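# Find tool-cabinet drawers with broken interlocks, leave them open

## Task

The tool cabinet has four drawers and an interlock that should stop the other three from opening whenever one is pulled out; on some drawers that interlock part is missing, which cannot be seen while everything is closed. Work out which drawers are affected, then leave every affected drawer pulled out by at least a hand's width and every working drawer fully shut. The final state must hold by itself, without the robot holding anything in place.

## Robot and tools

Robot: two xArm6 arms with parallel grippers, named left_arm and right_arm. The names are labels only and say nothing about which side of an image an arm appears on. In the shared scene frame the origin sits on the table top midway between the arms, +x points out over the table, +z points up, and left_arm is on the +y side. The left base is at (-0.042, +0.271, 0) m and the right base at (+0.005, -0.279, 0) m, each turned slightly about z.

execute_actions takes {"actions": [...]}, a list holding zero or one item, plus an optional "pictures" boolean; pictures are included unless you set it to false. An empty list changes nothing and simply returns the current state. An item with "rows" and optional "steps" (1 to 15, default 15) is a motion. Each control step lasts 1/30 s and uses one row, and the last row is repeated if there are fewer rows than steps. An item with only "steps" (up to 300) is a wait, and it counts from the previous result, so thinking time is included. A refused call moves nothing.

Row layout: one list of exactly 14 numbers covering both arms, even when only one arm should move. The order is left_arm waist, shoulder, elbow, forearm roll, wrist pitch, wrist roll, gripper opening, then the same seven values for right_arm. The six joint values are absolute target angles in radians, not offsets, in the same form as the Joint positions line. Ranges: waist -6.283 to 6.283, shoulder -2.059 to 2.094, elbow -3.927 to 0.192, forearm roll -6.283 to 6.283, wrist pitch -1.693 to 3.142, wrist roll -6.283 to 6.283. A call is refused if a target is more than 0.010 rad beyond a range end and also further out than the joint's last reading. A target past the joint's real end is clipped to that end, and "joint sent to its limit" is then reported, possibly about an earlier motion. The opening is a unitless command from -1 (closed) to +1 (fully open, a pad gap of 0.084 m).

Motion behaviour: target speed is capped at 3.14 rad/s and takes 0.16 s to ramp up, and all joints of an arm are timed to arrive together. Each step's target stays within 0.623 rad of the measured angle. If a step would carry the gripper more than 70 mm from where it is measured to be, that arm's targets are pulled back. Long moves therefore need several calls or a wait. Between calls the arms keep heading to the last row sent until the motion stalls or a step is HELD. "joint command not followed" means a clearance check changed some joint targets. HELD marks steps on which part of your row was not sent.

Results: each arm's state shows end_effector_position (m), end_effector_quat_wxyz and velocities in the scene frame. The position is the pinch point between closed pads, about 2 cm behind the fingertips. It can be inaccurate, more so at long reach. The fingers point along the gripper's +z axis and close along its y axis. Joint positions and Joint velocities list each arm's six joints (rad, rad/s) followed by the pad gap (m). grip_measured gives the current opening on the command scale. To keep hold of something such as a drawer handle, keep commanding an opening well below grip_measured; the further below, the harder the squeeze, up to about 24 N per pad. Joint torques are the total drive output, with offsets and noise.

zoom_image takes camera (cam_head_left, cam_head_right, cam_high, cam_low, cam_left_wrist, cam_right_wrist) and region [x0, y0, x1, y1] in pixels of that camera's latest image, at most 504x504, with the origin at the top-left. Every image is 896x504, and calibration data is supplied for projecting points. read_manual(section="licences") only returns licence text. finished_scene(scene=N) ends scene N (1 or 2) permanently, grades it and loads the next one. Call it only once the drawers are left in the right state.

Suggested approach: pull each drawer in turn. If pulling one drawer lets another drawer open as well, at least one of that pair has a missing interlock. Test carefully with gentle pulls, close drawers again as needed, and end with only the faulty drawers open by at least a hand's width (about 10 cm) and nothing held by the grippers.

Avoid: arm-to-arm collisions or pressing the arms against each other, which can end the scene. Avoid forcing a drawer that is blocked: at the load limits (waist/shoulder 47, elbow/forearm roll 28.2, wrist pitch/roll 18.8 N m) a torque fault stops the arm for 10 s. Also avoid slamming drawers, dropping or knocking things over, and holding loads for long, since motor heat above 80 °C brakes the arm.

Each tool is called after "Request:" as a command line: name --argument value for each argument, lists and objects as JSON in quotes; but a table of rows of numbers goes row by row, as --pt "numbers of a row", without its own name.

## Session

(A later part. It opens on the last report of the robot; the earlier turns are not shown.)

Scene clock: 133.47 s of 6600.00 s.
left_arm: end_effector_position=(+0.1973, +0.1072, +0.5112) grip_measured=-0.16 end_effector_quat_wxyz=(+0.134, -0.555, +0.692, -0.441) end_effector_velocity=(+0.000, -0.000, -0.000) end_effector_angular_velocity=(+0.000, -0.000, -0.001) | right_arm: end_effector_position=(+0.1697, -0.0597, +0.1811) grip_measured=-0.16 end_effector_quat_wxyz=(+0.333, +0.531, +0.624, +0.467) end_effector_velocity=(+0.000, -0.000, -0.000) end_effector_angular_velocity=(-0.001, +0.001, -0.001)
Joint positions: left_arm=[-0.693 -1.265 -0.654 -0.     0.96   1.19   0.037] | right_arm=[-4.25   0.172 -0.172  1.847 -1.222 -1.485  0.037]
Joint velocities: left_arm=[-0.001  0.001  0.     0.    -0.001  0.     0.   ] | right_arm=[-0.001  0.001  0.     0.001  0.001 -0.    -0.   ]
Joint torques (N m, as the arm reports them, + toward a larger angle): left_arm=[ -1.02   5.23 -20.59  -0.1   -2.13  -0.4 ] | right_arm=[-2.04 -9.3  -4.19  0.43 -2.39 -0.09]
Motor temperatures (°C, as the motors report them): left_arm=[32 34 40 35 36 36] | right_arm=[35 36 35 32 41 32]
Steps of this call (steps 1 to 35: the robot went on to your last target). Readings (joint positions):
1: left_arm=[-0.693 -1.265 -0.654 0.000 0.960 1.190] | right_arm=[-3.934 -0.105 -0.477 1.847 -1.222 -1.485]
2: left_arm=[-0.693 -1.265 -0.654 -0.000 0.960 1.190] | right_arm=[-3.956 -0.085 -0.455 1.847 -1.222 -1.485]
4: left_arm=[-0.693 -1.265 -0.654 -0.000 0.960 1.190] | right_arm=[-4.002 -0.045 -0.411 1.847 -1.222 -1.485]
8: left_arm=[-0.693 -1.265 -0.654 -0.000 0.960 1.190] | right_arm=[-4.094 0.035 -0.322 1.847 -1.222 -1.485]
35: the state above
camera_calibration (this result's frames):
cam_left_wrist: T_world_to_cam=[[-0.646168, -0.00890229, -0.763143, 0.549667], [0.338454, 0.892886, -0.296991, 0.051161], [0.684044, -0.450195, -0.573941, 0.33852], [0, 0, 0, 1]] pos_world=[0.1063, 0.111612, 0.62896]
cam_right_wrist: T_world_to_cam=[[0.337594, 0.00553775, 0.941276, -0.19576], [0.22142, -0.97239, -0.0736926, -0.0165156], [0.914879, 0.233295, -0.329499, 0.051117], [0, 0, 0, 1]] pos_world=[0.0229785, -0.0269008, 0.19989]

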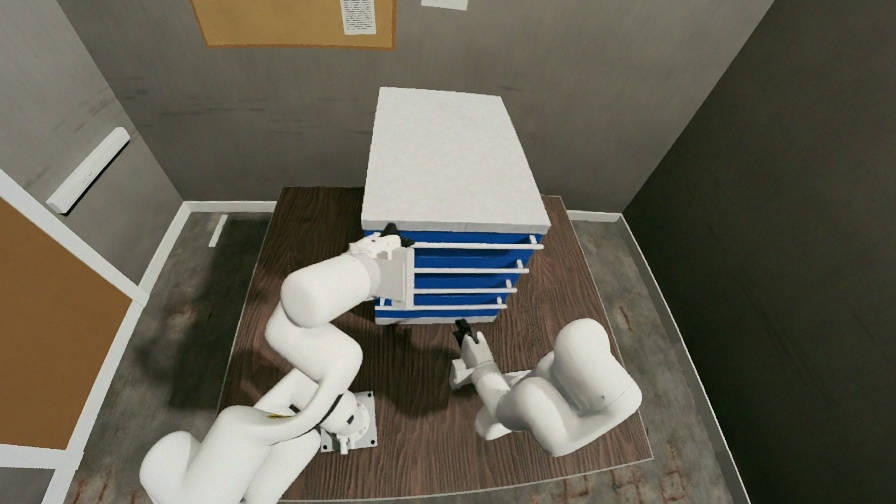

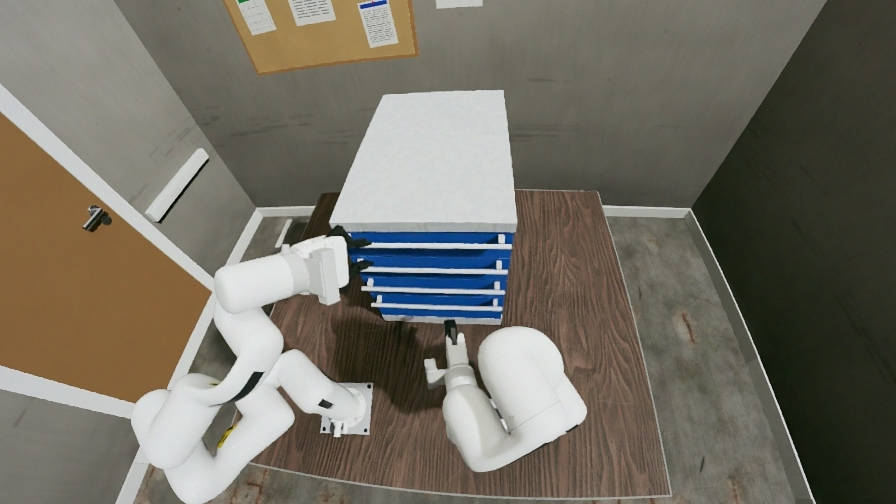

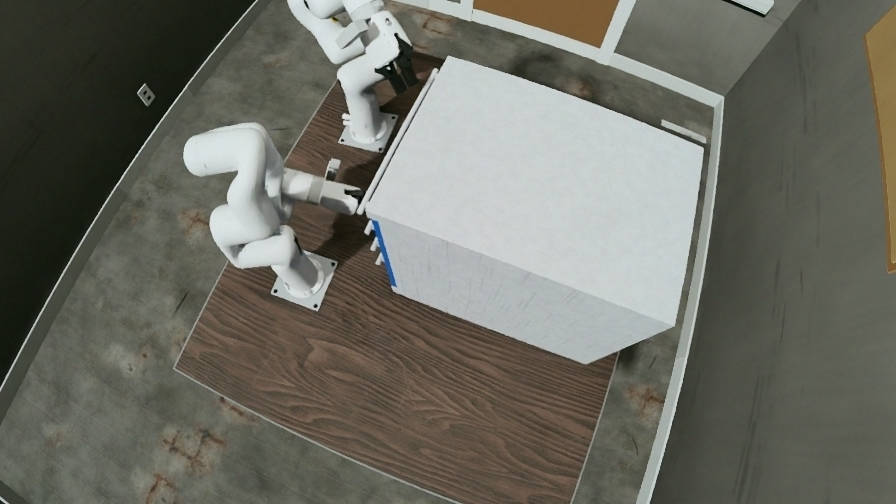

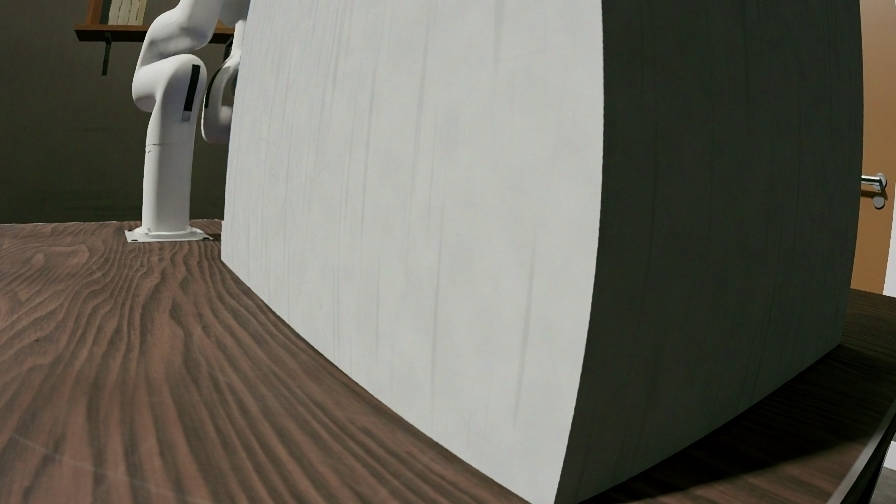

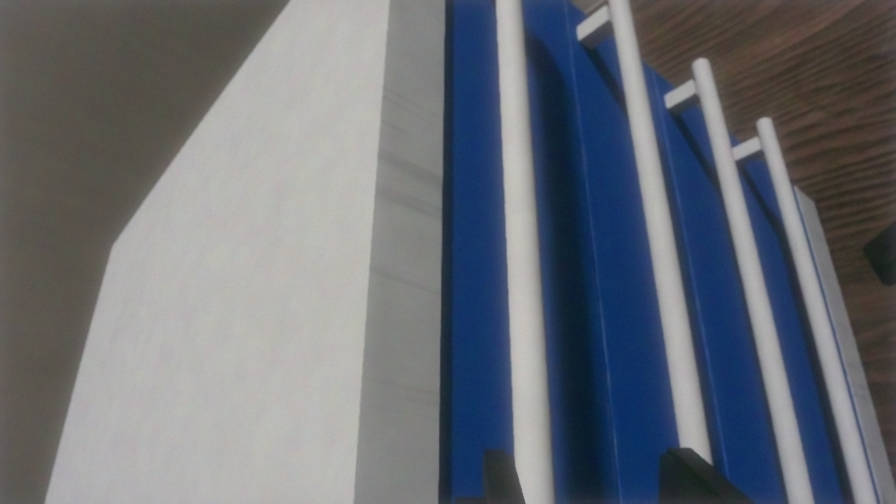

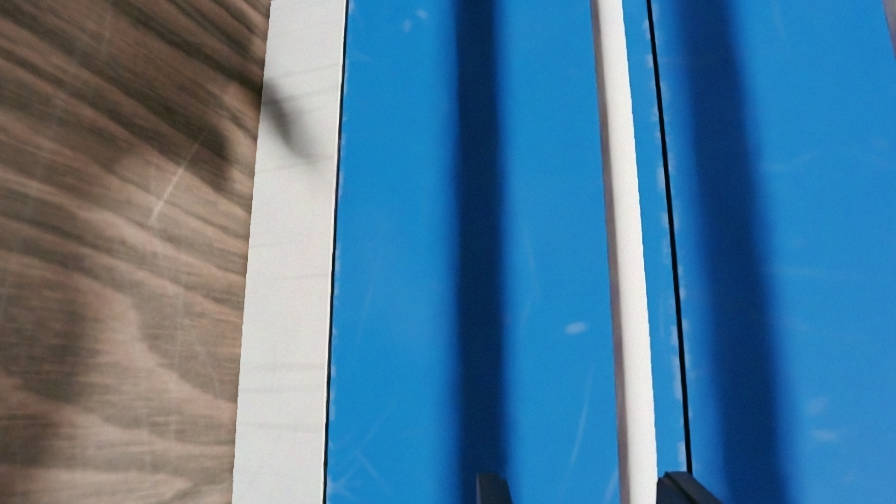

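Request:
execute_actions --actions '[{"rows": [[-0.690,-1.2,-0.615,0,0.856,1.19,-0.15,-4.43,0.172,-0.172,1.71,-1.230,-1.5,-0.15],[-0.690,-1.2,-0.615,0,0.856,1.19,-0.15,-4.43,0.172,-0.172,1.71,-1.230,-1.5,-0.15],[-0.690,-1.2,-0.615,0,0.856,1.19,-0.15,-4.43,0.172,-0.172,1.71,-1.230,-1.5,-0.15],[-0.690,-1.2,-0.615,0,0.856,1.19,-0.15,-4.43,0.172,-0.172,1.71,-1.230,-1.5,-0.15],[-0.690,-1.2,-0.615,0,0.856,1.19,-0.15,-4.43,0.172,-0.172,1.71,-1.230,-1.5,-0.15],[-0.690,-1.2,-0.615,0,0.856,1.19,-0.15,-4.43,0.172,-0.172,1.71,-1.230,-1.5,-0.15],[-0.690,-1.2,-0.615,0,0.856,1.19,-0.15,-4.43,0.172,-0.172,1.71,-1.230,-1.5,-0.15],[-0.690,-1.2,-0.615,0,0.856,1.19,-0.15,-4.43,0.172,-0.172,1.71,-1.230,-1.5,-0.15],[-0.688,-1.149,-0.584,0,0.772,1.19,-0.15,-4.61,0.172,-0.172,1.571,-1.233,-1.515,-0.15]], "steps": 15}]' --pictures false

Request:
execute_actions --actions '[{"steps": 15}]'

Scene clock: 142.93 s of 6600.00 s.
left_arm: end_effector_position=(+0.2363, +0.0825, +0.4815) grip_measured=-0.17 end_effector_quat_wxyz=(+0.135, -0.557, +0.691, -0.440) end_effector_velocity=(+0.022, -0.016, -0.014) end_effector_angular_velocity=(-0.013, -0.014, -0.002) | right_arm: end_effector_position=(+0.2308, -0.0596, +0.1838) grip_measured=-0.16 end_effector_quat_wxyz=(+0.361, +0.545, +0.607, +0.452) end_effector_velocity=(+0.080, -0.018, +0.001) end_effector_angular_velocity=(-0.040, -0.012, -0.099)
Joint positions: left_arm=[-0.688 -1.152 -0.585 -0.     0.781  1.19   0.037] | right_arm=[-4.589  0.172 -0.172  1.589 -1.232 -1.513  0.037]
Joint velocities: left_arm=[-0.002  0.069  0.038 -0.003 -0.126 -0.    -0.001] | right_arm=[-0.425  0.001  0.009 -0.314 -0.006 -0.034  0.   ]
Joint torques (N m, as the arm reports them, + toward a larger angle): left_arm=[ -0.53  -1.06 -25.26  -0.08  -2.59  -0.25] | right_arm=[ 5.03 -9.97 -5.07  0.95 -2.67  0.04]
Motor temperatures (°C, as the motors report them): left_arm=[32 34 40 35 36 36] | right_arm=[35 36 34 32 41 32]
Steps of this call (steps 1 to 15: the robot went on to your last target; steps 16 to 90: nothing new was sent; then 5.97 s passed at rest; steps 91 to 105: all 15 steps of this action). Readings (joint positions):
91: left_arm=[-0.693 -1.265 -0.654 -0.000 0.959 1.190] | right_arm=[-4.251 0.172 -0.172 1.846 -1.222 -1.485]
92: left_arm=[-0.693 -1.260 -0.652 -0.000 0.949 1.190] | right_arm=[-4.259 0.172 -0.172 1.840 -1.223 -1.486]
94: left_arm=[-0.691 -1.233 -0.637 -0.000 0.904 1.190] | right_arm=[-4.321 0.172 -0.172 1.791 -1.225 -1.491]
98: left_arm=[-0.690 -1.201 -0.614 0.000 0.863 1.190] | right_arm=[-4.420 0.172 -0.172 1.719 -1.229 -1.499]
105: the state above

Scene clock: 143.43 s of 6600.00 s.
left_arm: end_effector_position=(+0.2374, +0.0817, +0.4822) grip_measured=-0.17 end_effector_quat_wxyz=(+0.135, -0.557, +0.690, -0.442) end_effector_velocity=(+0.001, -0.000, +0.001) end_effector_angular_velocity=(-0.002, -0.002, +0.001) | right_arm: end_effector_position=(+0.2346, -0.0597, +0.1840) grip_measured=-0.16 end_effector_quat_wxyz=(+0.362, +0.545, +0.607, +0.451) end_effector_velocity=(+0.000, -0.001, -0.001) end_effector_angular_velocity=(-0.002, +0.002, -0.000)
Joint positions: left_arm=[-0.688 -1.149 -0.584 -0.     0.773  1.19   0.037] | right_arm=[-4.61   0.172 -0.172  1.571 -1.233 -1.515  0.037]
Joint velocities: left_arm=[ 0.001  0.002 -0.001 -0.    -0.004  0.    -0.   ] | right_arm=[-0.002  0.     0.002 -0.001  0.002  0.    -0.   ]
Joint torques (N m, as the arm reports them, + toward a larger angle): left_arm=[  1.91   4.28 -24.27   0.5   -4.54  -0.13] | right_arm=[-2.28 -9.5  -4.67  0.51 -2.55 -0.2 ]
Motor temperatures (°C, as the motors report them): left_arm=[32 34 40 35 36 36] | right_arm=[35 36 34 32 41 32]
Steps of this call (steps 1 to 15: the robot went on to your last target). Readings (joint positions):
1: left_arm=[-0.688 -1.151 -0.584 -0.000 0.778 1.190] | right_arm=[-4.599 0.172 -0.172 1.581 -1.233 -1.514]
2: left_arm=[-0.688 -1.151 -0.584 -0.000 0.777 1.190] | right_arm=[-4.604 0.172 -0.172 1.577 -1.233 -1.514]
4: left_arm=[-0.689 -1.150 -0.584 -0.000 0.775 1.190] | right_arm=[-4.607 0.172 -0.172 1.573 -1.233 -1.515]
8: left_arm=[-0.689 -1.150 -0.584 -0.000 0.774 1.190] | right_arm=[-4.609 0.172 -0.172 1.572 -1.233 -1.515]
15: the state above
camera_calibration (this result's frames):
cam_left_wrist: T_world_to_cam=[[-0.645244, -0.0127403, -0.76387, 0.553737], [0.334603, 0.894149, -0.297554, 0.0528504], [0.686805, -0.447588, -0.572681, 0.281506], [0, 0, 0, 1]] pos_world=[0.146272, 0.0857974, 0.599922]
cam_right_wrist: T_world_to_cam=[[0.32233, 0.00535371, 0.946612, -0.217797], [0.150062, -0.987628, -0.0455118, -0.0200899], [0.934658, 0.156721, -0.319146, -0.0184366], [0, 0, 0, 1]] pos_world=[0.090449, -0.0157859, 0.199371]

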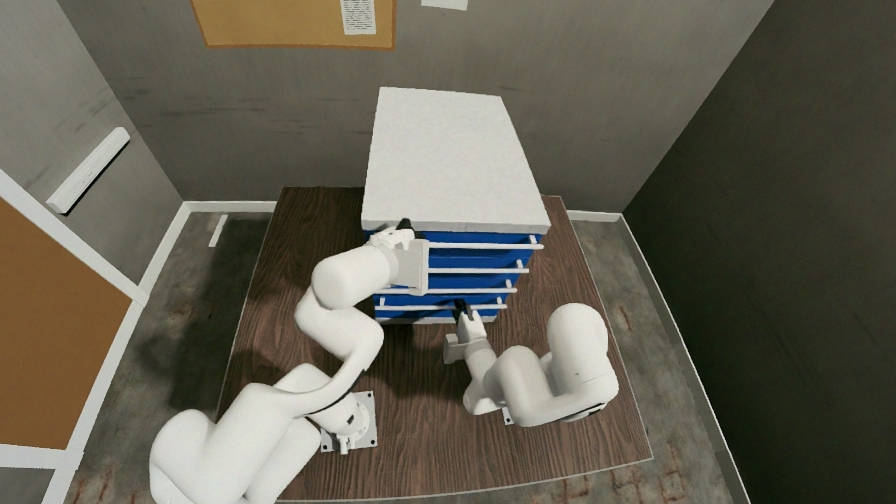

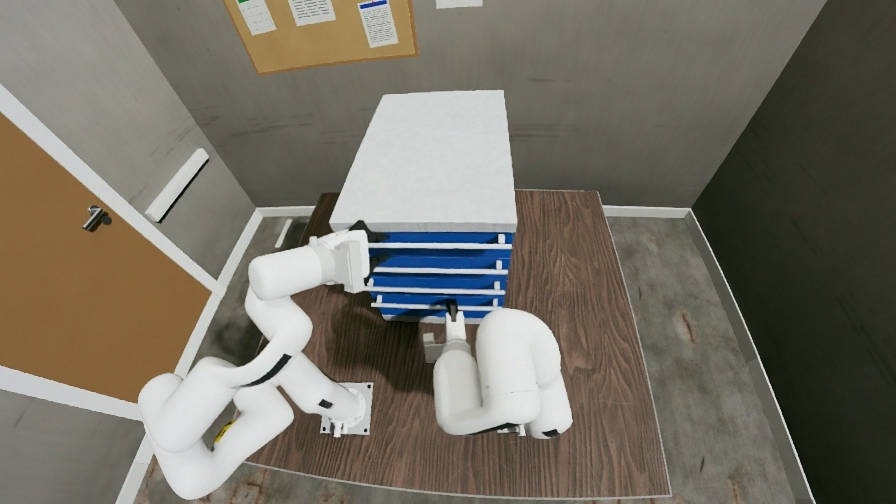

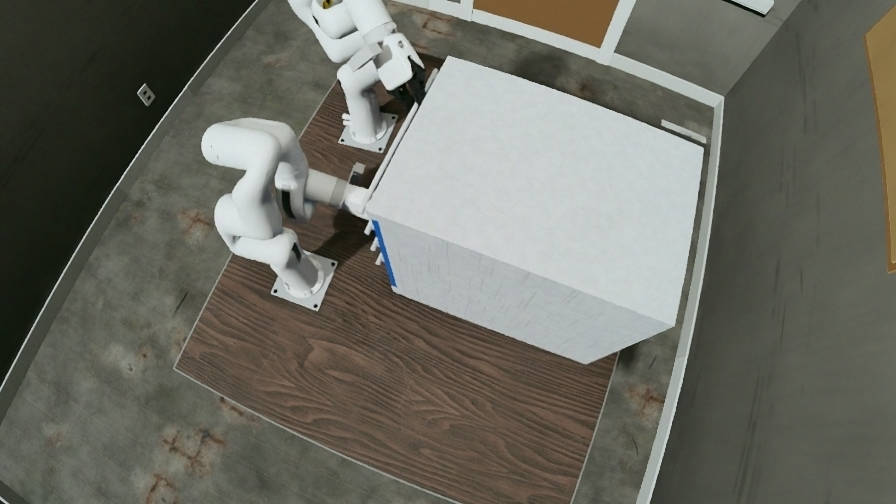

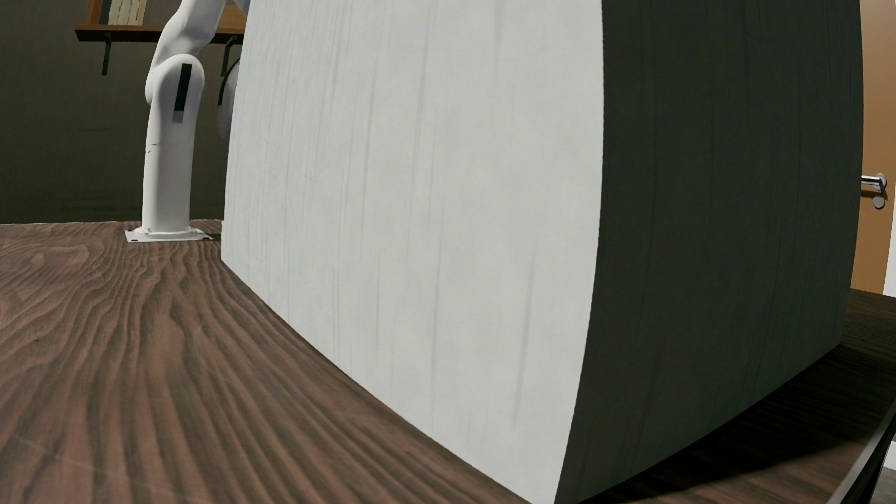

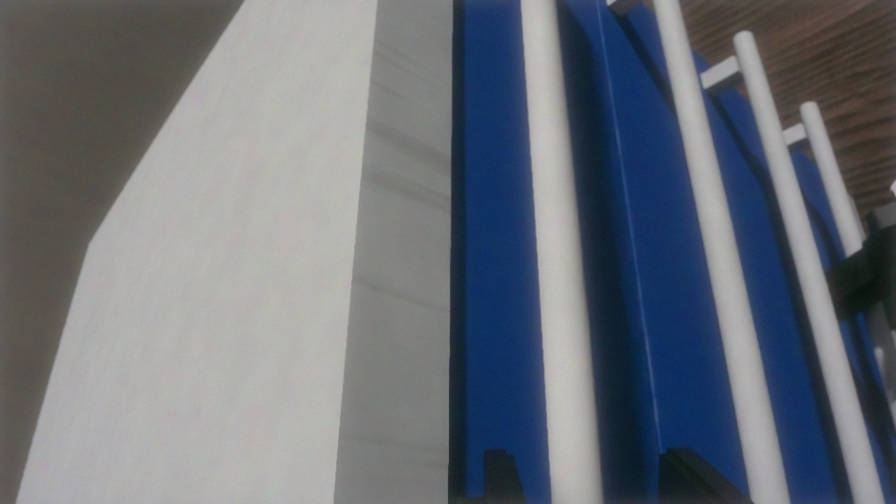

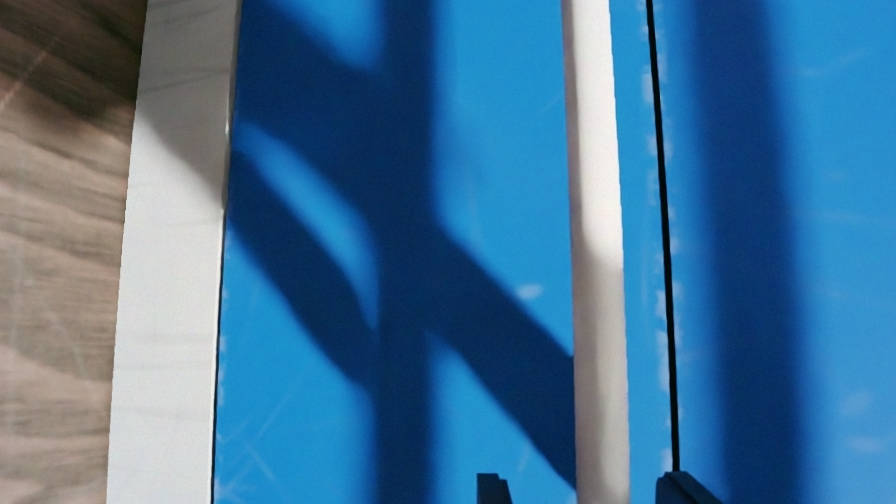

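Request:
execute_actions --actions '[{"rows": [[-0.688,-1.149,-0.584,0,0.772,1.19,-1,-4.61,0.172,-0.172,1.571,-1.233,-1.515,-1]], "steps": 15}]' --pictures false

Scene clock: 145.03 s of 6600.00 s.
left_arm: end_effector_position=(+0.2377, +0.0819, +0.4846) grip_measured=-0.74 end_effector_quat_wxyz=(+0.137, -0.556, +0.689, -0.444) end_effector_velocity=(-0.002, -0.000, -0.003) end_effector_angular_velocity=(+0.001, +0.007, -0.002) | right_arm: end_effector_position=(+0.2348, -0.0598, +0.1857) grip_measured=-0.74 end_effector_quat_wxyz=(+0.363, +0.545, +0.605, +0.453) end_effector_velocity=(-0.000, +0.000, -0.000) end_effector_angular_velocity=(-0.003, -0.002, +0.002)
Joint positions: left_arm=[-0.687 -1.149 -0.587  0.     0.77   1.19   0.012] | right_arm=[-4.61   0.171 -0.172  1.571 -1.239 -1.515  0.012]
Joint velocities: left_arm=[-0.002 -0.004  0.004 -0.002  0.006 -0.001 -0.   ] | right_arm=[ 0.001  0.004  0.    -0.001 -0.002  0.001 -0.   ]
Joint torques (N m, as the arm reports them, + toward a larger angle): left_arm=[ -2.89   4.23 -13.31  -0.82   1.58  -0.67] | right_arm=[ 0.46 -5.73 -3.59  0.08  4.72  0.01]
Motor temperatures (°C, as the motors report them): left_arm=[32 34 40 35 36 36] | right_arm=[35 36 34 32 41 32]
Steps of this call (steps 1 to 15: the robot went on to your last target; steps 16 to 33: nothing new was sent; steps 34 to 48: all 15 steps of this action). Readings (joint positions):
34: left_arm=[-0.688 -1.149 -0.584 0.000 0.771 1.190] | right_arm=[-4.610 0.172 -0.172 1.571 -1.233 -1.515]
35: left_arm=[-0.687 -1.148 -0.586 0.001 0.769 1.190] | right_arm=[-4.610 0.172 -0.172 1.571 -1.233 -1.515]
37: left_arm=[-0.686 -1.148 -0.587 0.001 0.766 1.190] | right_arm=[-4.610 0.171 -0.172 1.571 -1.237 -1.515]
41: left_arm=[-0.687 -1.149 -0.587 0.001 0.768 1.191] | right_arm=[-4.611 0.171 -0.172 1.571 -1.239 -1.515]
48: the state above

Request:
execute_actions --actions '[{"rows": [[-0.7275,-1.2063,-0.5837,0,0.830,1.1715,-1,-4.61,0.172,-0.172,1.571,-1.243,-1.515,-1]], "steps": 8}]' --pictures false

Request:
execute_actions --actions '[{"rows": [[-0.767,-1.271,-0.569,0,0.880,1.142,-1,-4.61,0.172,-0.172,1.571,-1.243,-1.515,-1]], "steps": 8}]' --pictures false

Request:
execute_actions --actions '[{"rows": [[-0.819,-1.3315,-0.562,0,0.9334,1.099,-1,-4.61,0.172,-0.172,1.571,-1.243,-1.515,-1]], "steps": 8}]' --pictures false

Request:
execute_actions --actions '[{"rows": [[-0.8715,-1.392,-0.5545,0,0.986,1.057,-1,-4.61,0.172,-0.172,1.571,-1.243,-1.515,-1]], "steps": 12}]'

Scene clock: 154.07 s of 6600.00 s.
left_arm: end_effector_position=(+0.2174, +0.0812, +0.4844) grip_measured=-0.74 end_effector_quat_wxyz=(+0.123, -0.551, +0.696, -0.443) end_effector_velocity=(-0.013, -0.000, +0.003) end_effector_angular_velocity=(-0.008, +0.008, -0.017) | right_arm: end_effector_position=(+0.2347, -0.0598, +0.1861) grip_measured=-0.74 end_effector_quat_wxyz=(+0.364, +0.543, +0.605, +0.453) end_effector_velocity=(+0.000, -0.000, +0.001) end_effector_angular_velocity=(+0.001, -0.001, -0.001)
Joint positions: left_arm=[-0.725 -1.204 -0.581  0.     0.829  1.172  0.012] | right_arm=[-4.61   0.173 -0.172  1.571 -1.241 -1.515  0.012]
Joint velocities: left_arm=[-0.026 -0.034 -0.002  0.001  0.038 -0.015 -0.   ] | right_arm=[-0.    -0.002  0.001  0.001 -0.001  0.    -0.   ]
Joint torques (N m, as the arm reports them, + toward a larger angle): left_arm=[ -7.63  10.36 -10.67  -2.03   0.58  -0.33] | right_arm=[ 0.52 -7.63 -4.03  0.27  1.2  -0.08]
Motor temperatures (°C, as the motors report them): left_arm=[32 34 39 35 36 36] | right_arm=[35 35 34 32 42 32]
Steps of this call (steps 1 to 15: the robot went on to your last target; steps 16 to 90: nothing new was sent; then 5.77 s passed at rest; steps 91 to 98: all 8 steps of this action). Readings (joint positions):
91: left_arm=[-0.688 -1.149 -0.586 0.000 0.772 1.190] | right_arm=[-4.610 0.172 -0.172 1.571 -1.240 -1.515]
92: left_arm=[-0.692 -1.155 -0.585 0.001 0.778 1.187] | right_arm=[-4.610 0.172 -0.172 1.571 -1.240 -1.515]
94: left_arm=[-0.711 -1.182 -0.583 0.001 0.806 1.179] | right_arm=[-4.610 0.173 -0.172 1.571 -1.241 -1.515]
98: the state above

Scene clock: 154.33 s of 6600.00 s.
left_arm: end_effector_position=(+0.1960, +0.0812, +0.4846) grip_measured=-0.74 end_effector_quat_wxyz=(+0.107, -0.546, +0.700, -0.448) end_effector_velocity=(-0.013, +0.001, +0.000) end_effector_angular_velocity=(-0.016, +0.008, -0.011) | right_arm: end_effector_position=(+0.2347, -0.0598, +0.1862) grip_measured=-0.74 end_effector_quat_wxyz=(+0.364, +0.544, +0.605, +0.454) end_effector_velocity=(+0.000, +0.000, +0.001) end_effector_angular_velocity=(+0.003, -0.002, -0.001)
Joint positions: left_arm=[-0.766 -1.267 -0.568 -0.001  0.878  1.144  0.012] | right_arm=[-4.61   0.172 -0.172  1.571 -1.242 -1.515  0.012]
Joint velocities: left_arm=[-0.026 -0.041  0.009  0.003  0.029 -0.025 -0.   ] | right_arm=[-0.    -0.001 -0.001  0.001 -0.002  0.    -0.   ]
Joint torques (N m, as the arm reports them, + toward a larger angle): left_arm=[ -4.77  10.04 -13.07  -1.64   0.07  -0.08] | right_arm=[-0.28 -8.33 -4.03  0.41  0.3  -0.09]
Motor temperatures (°C, as the motors report them): left_arm=[32 34 39 35 36 36] | right_arm=[35 35 34 32 42 32]
Steps of this call (steps 1 to 8: all 8 steps of this action). Readings (joint positions):
1: left_arm=[-0.726 -1.205 -0.581 0.001 0.830 1.171] | right_arm=[-4.610 0.173 -0.172 1.571 -1.241 -1.515]
2: left_arm=[-0.730 -1.212 -0.579 0.001 0.836 1.167] | right_arm=[-4.610 0.173 -0.172 1.571 -1.242 -1.515]
4: left_arm=[-0.750 -1.243 -0.573 0.000 0.860 1.154] | right_arm=[-4.610 0.173 -0.172 1.571 -1.242 -1.515]
8: the state above

Scene clock: 154.60 s of 6600.00 s.
left_arm: end_effector_position=(+0.1733, +0.0808, +0.4850) grip_measured=-0.74 end_effector_quat_wxyz=(+0.087, -0.543, +0.702, -0.452) end_effector_velocity=(-0.014, +0.000, +0.000) end_effector_angular_velocity=(-0.021, +0.018, -0.011) | right_arm: end_effector_position=(+0.2347, -0.0598, +0.1863) grip_measured=-0.74 end_effector_quat_wxyz=(+0.364, +0.544, +0.605, +0.454) end_effector_velocity=(-0.000, +0.000, +0.000) end_effector_angular_velocity=(-0.000, -0.000, +0.001)
Joint positions: left_arm=[-0.817 -1.328 -0.56   0.     0.933  1.102  0.012] | right_arm=[-4.61   0.172 -0.172  1.571 -1.242 -1.515  0.012]
Joint velocities: left_arm=[-0.034 -0.038  0.005  0.003  0.033 -0.037 -0.   ] | right_arm=[-0.    -0.     0.    -0.001  0.    -0.001 -0.   ]
Joint torques (N m, as the arm reports them, + toward a larger angle): left_arm=[ -5.81  10.32 -15.52  -2.26  -1.49  -0.18] | right_arm=[-0.32 -8.19 -4.35  0.69 -0.64 -0.12]
Motor temperatures (°C, as the motors report them): left_arm=[32 34 39 35 36 36] | right_arm=[35 35 34 32 42 32]
Steps of this call (steps 1 to 8: all 8 steps of this action). Readings (joint positions):
1: left_arm=[-0.767 -1.269 -0.568 -0.000 0.880 1.142] | right_arm=[-4.610 0.172 -0.172 1.571 -1.242 -1.515]
2: left_arm=[-0.773 -1.276 -0.567 0.000 0.886 1.136] | right_arm=[-4.610 0.172 -0.172 1.571 -1.242 -1.515]
4: left_arm=[-0.797 -1.305 -0.563 0.000 0.912 1.117] | right_arm=[-4.610 0.172 -0.172 1.571 -1.242 -1.515]
8: the state above

Scene clock: 155.00 s of 6600.00 s.
left_arm: end_effector_position=(+0.1502, +0.0811, +0.4852) grip_measured=-0.74 end_effector_quat_wxyz=(+0.064, -0.539, +0.705, -0.457) end_effector_velocity=(-0.001, +0.000, -0.001) end_effector_angular_velocity=(-0.002, +0.002, +0.001) | right_arm: end_effector_position=(+0.2347, -0.0598, +0.1864) grip_measured=-0.74 end_effector_quat_wxyz=(+0.364, +0.544, +0.605, +0.454) end_effector_velocity=(+0.000, +0.000, +0.000) end_effector_angular_velocity=(+0.001, -0.000, -0.001)
Joint positions: left_arm=[-0.872 -1.39  -0.553 -0.001  0.985  1.057  0.012] | right_arm=[-4.61   0.172 -0.172  1.571 -1.242 -1.515  0.012]
Joint velocities: left_arm=[-0.003 -0.005  0.002  0.001  0.003 -0.005 -0.   ] | right_arm=[-0.    -0.    -0.001  0.    -0.     0.    -0.   ]
Joint torques (N m, as the arm reports them, + toward a larger angle): left_arm=[ -2.61   6.89 -18.32  -0.98  -1.19  -0.25] | right_arm=[ 0.06 -9.02 -4.32  0.53 -1.58  0.09]
Motor temperatures (°C, as the motors report them): left_arm=[32 34 39 35 36 36] | right_arm=[35 35 34 32 42 32]
Steps of this call (steps 1 to 12: all 12 steps of this action). Readings (joint positions):
1: left_arm=[-0.818 -1.330 -0.560 0.000 0.934 1.100] | right_arm=[-4.610 0.172 -0.172 1.571 -1.242 -1.515]
2: left_arm=[-0.824 -1.337 -0.559 0.001 0.940 1.093] | right_arm=[-4.610 0.172 -0.172 1.571 -1.242 -1.515]
4: left_arm=[-0.849 -1.366 -0.556 -0.000 0.965 1.075] | right_arm=[-4.610 0.172 -0.172 1.571 -1.242 -1.515]
8: left_arm=[-0.870 -1.388 -0.553 -0.001 0.984 1.059] | right_arm=[-4.610 0.172 -0.172 1.571 -1.242 -1.515]
12: the state above
camera_calibration (this result's frames):
cam_left_wrist: T_world_to_cam=[[-0.698562, -0.00187739, -0.715547, 0.483391], [0.402532, 0.82573, -0.395144, 0.126135], [0.59159, -0.564063, -0.576068, 0.36825], [0, 0, 0, 1]] pos_world=[0.0690521, 0.10447, 0.607868]
cam_right_wrist: T_world_to_cam=[[0.313627, 0.00416408, 0.949537, -0.218679], [0.150373, -0.987589, -0.0453366, -0.0201479], [0.937564, 0.157004, -0.310361, -0.0201177], [0, 0, 0, 1]] pos_world=[0.0904752, -0.0158287, 0.200487]

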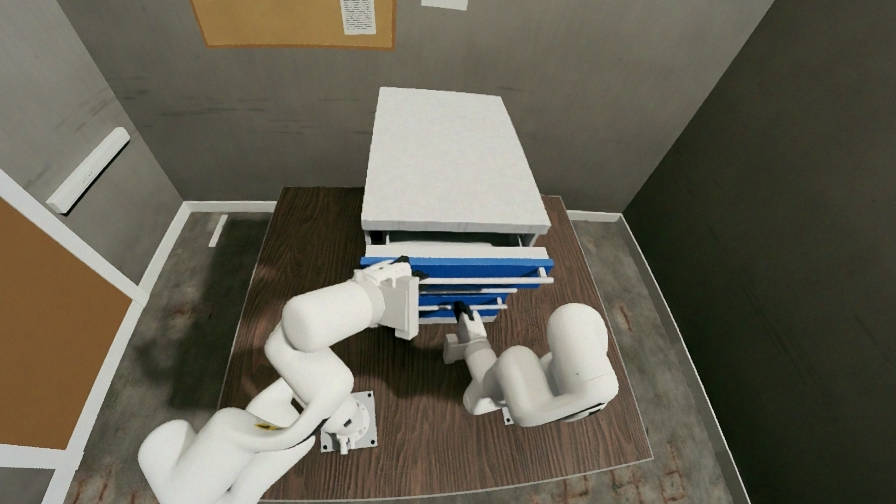

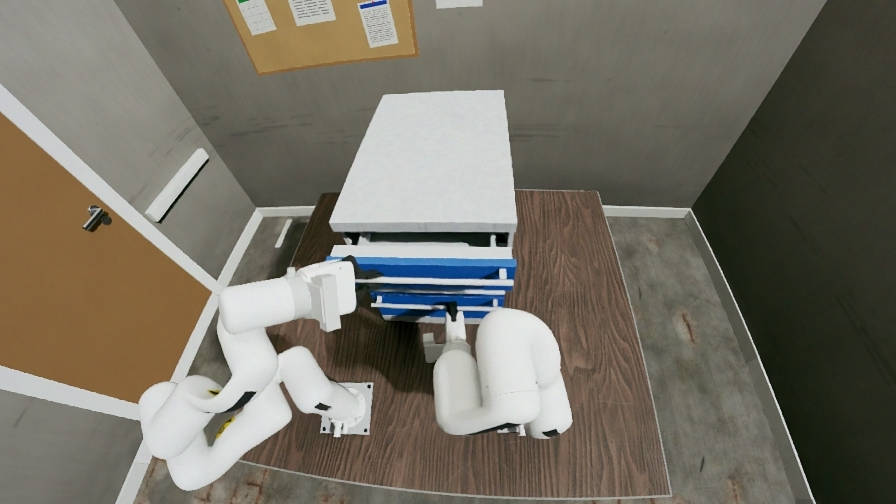

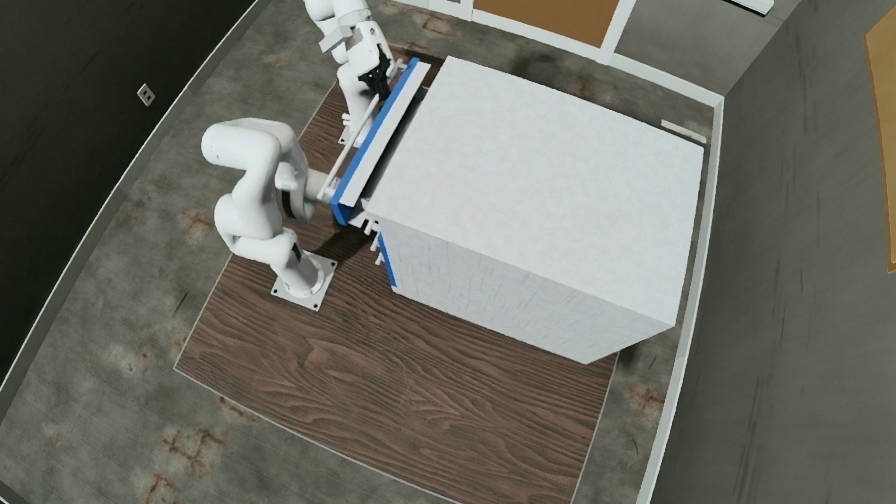

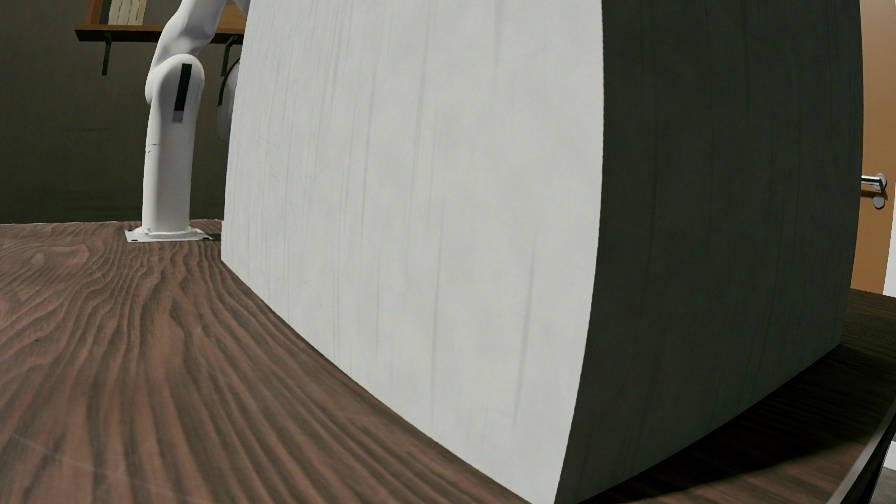

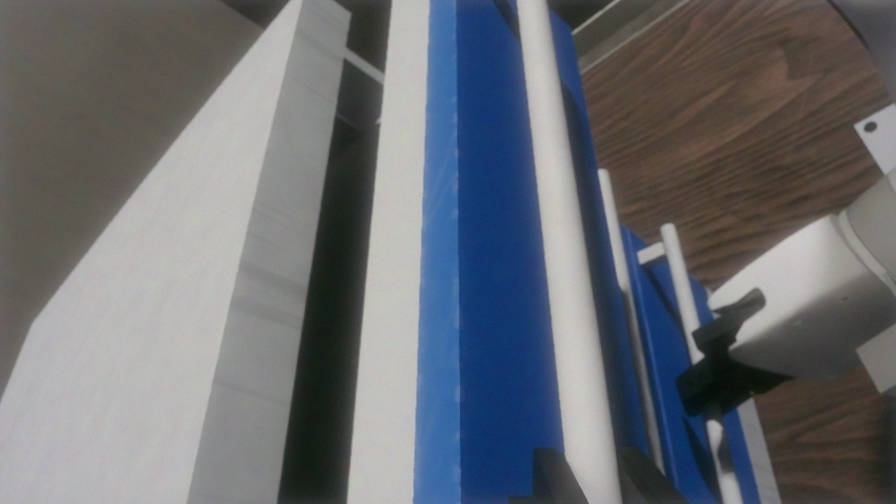

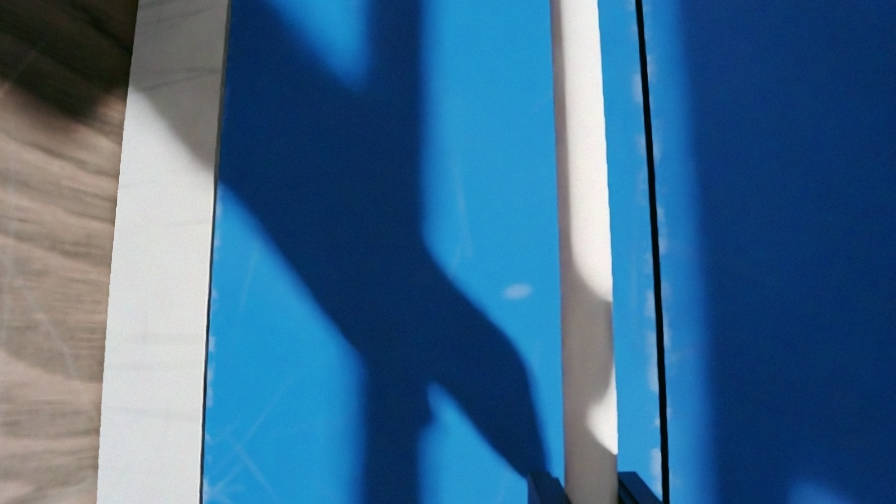

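Request:
execute_actions --actions '[{"rows": [[-0.8715,-1.392,-0.5545,0,0.986,1.057,-1,-4.545,0.172,-0.172,1.622,-1.243,-1.51,-1]], "steps": 15}]'

Scene clock: 156.57 s of 6600.00 s.
left_arm: end_effector_position=(+0.1499, +0.0816, +0.4858) grip_measured=-0.74 end_effector_quat_wxyz=(+0.064, -0.539, +0.704, -0.457) end_effector_velocity=(-0.000, +0.000, +0.000) end_effector_angular_velocity=(-0.000, -0.000, +0.000) | right_arm: end_effector_position=(+0.2231, -0.0593, +0.1866) grip_measured=-0.74 end_effector_quat_wxyz=(+0.361, +0.541, +0.607, +0.457) end_effector_velocity=(-0.000, +0.001, +0.000) end_effector_angular_velocity=(+0.000, +0.000, +0.002)
Joint positions: left_arm=[-0.872 -1.392 -0.554 -0.     0.986  1.057  0.012] | right_arm=[-4.546  0.172 -0.171  1.623 -1.243 -1.51   0.011]
Joint velocities: left_arm=[-0.    -0.    -0.001  0.     0.001 -0.     0.   ] | right_arm=[ 0.002 -0.    -0.     0.    -0.     0.     0.   ]
Joint torques (N m, as the arm reports them, + toward a larger angle): left_arm=[  0.74   2.07 -25.4    0.55  -2.43  -0.19] | right_arm=[  1.53 -10.16  -8.33  -1.63  -2.3    0.03]
Motor temperatures (°C, as the motors report them): left_arm=[32 34 39 35 36 36] | right_arm=[35 35 34 32 42 32]
Steps of this call (steps 1 to 15: the robot went on to your last target; steps 16 to 32: nothing new was sent; steps 33 to 47: all 15 steps of this action). Readings (joint positions):
33: left_arm=[-0.872 -1.392 -0.554 -0.000 0.986 1.057] | right_arm=[-4.609 0.172 -0.172 1.571 -1.243 -1.515]
34: left_arm=[-0.872 -1.392 -0.554 -0.000 0.986 1.057] | right_arm=[-4.602 0.172 -0.172 1.578 -1.243 -1.514]
36: left_arm=[-0.872 -1.392 -0.554 -0.000 0.986 1.057] | right_arm=[-4.572 0.172 -0.171 1.602 -1.243 -1.512]
40: left_arm=[-0.872 -1.392 -0.554 -0.000 0.986 1.057] | right_arm=[-4.548 0.172 -0.170 1.621 -1.243 -1.510]
47: the state above
camera_calibration (this result's frames):
cam_left_wrist: T_world_to_cam=[[-0.697732, -0.0028585, -0.716354, 0.483991], [0.4025, 0.825656, -0.395331, 0.126209], [0.592592, -0.564167, -0.574936, 0.368337], [0, 0, 0, 1]] pos_world=[0.0686235, 0.104983, 0.608374]
cam_right_wrist: T_world_to_cam=[[0.313142, 0.00409994, 0.949697, -0.215118], [0.160717, -0.985797, -0.0487372, -0.0195117], [0.936009, 0.167894, -0.309353, -0.008396], [0, 0, 0, 1]] pos_world=[0.0783572, -0.0169429, 0.200749]

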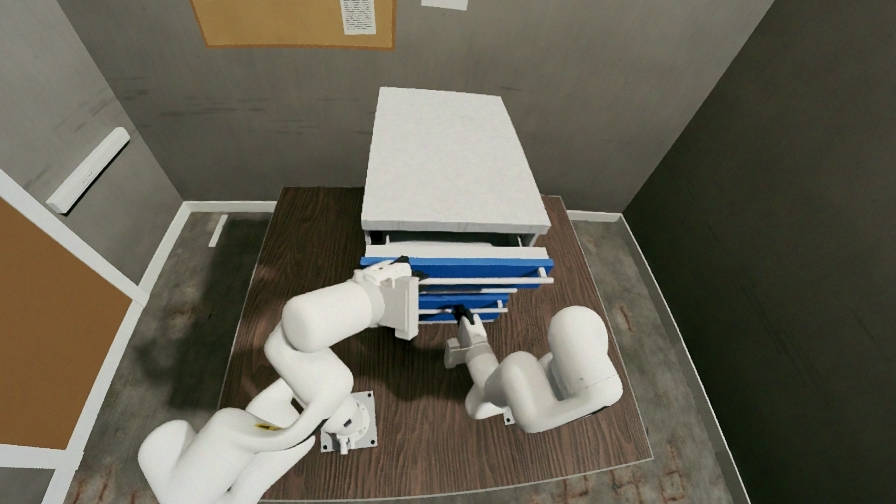

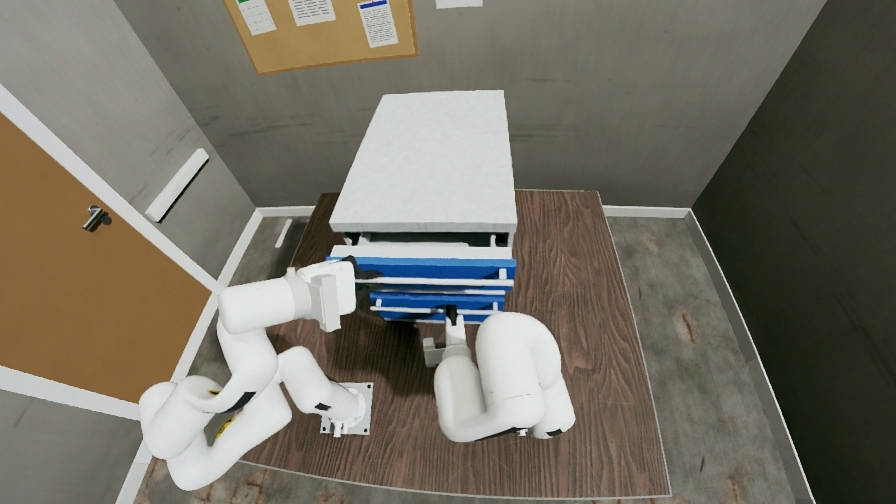

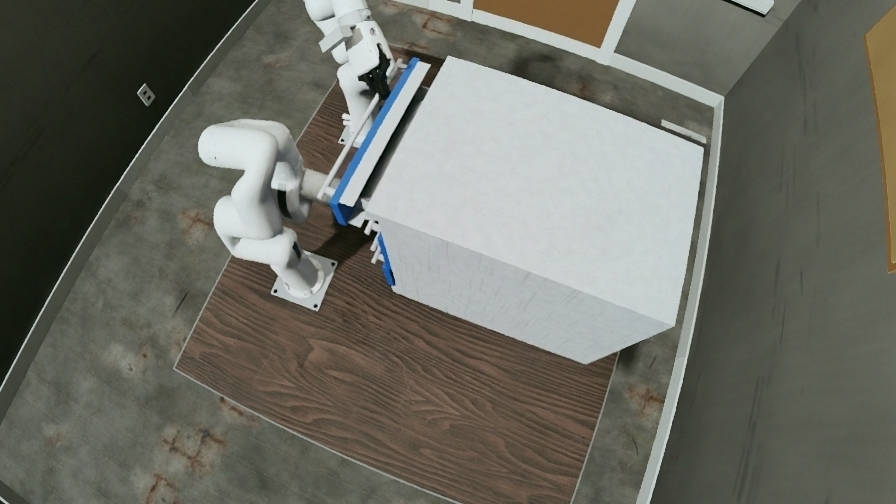

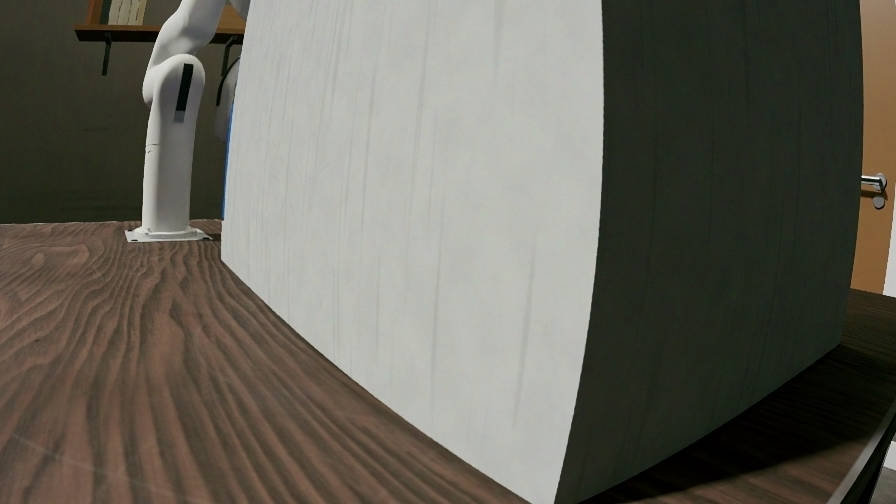

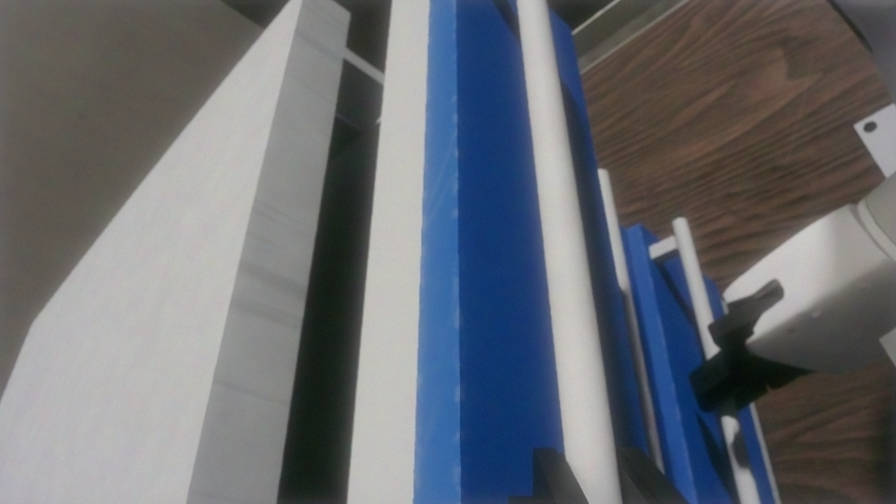

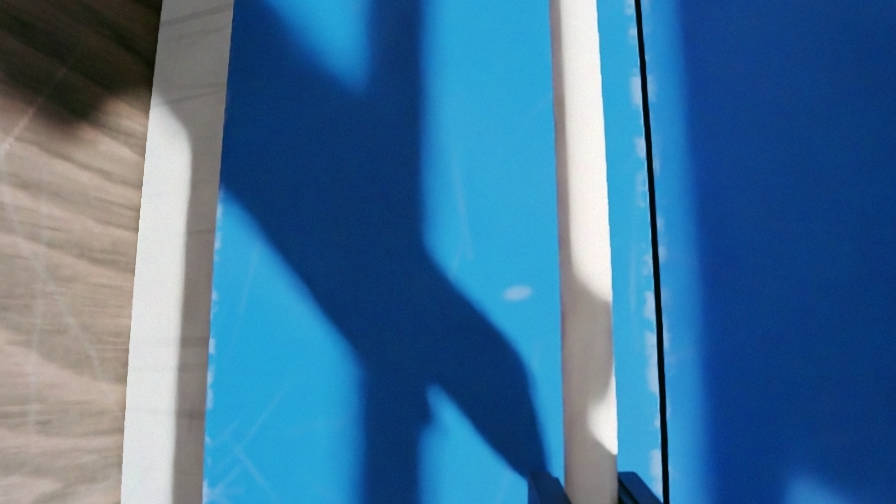

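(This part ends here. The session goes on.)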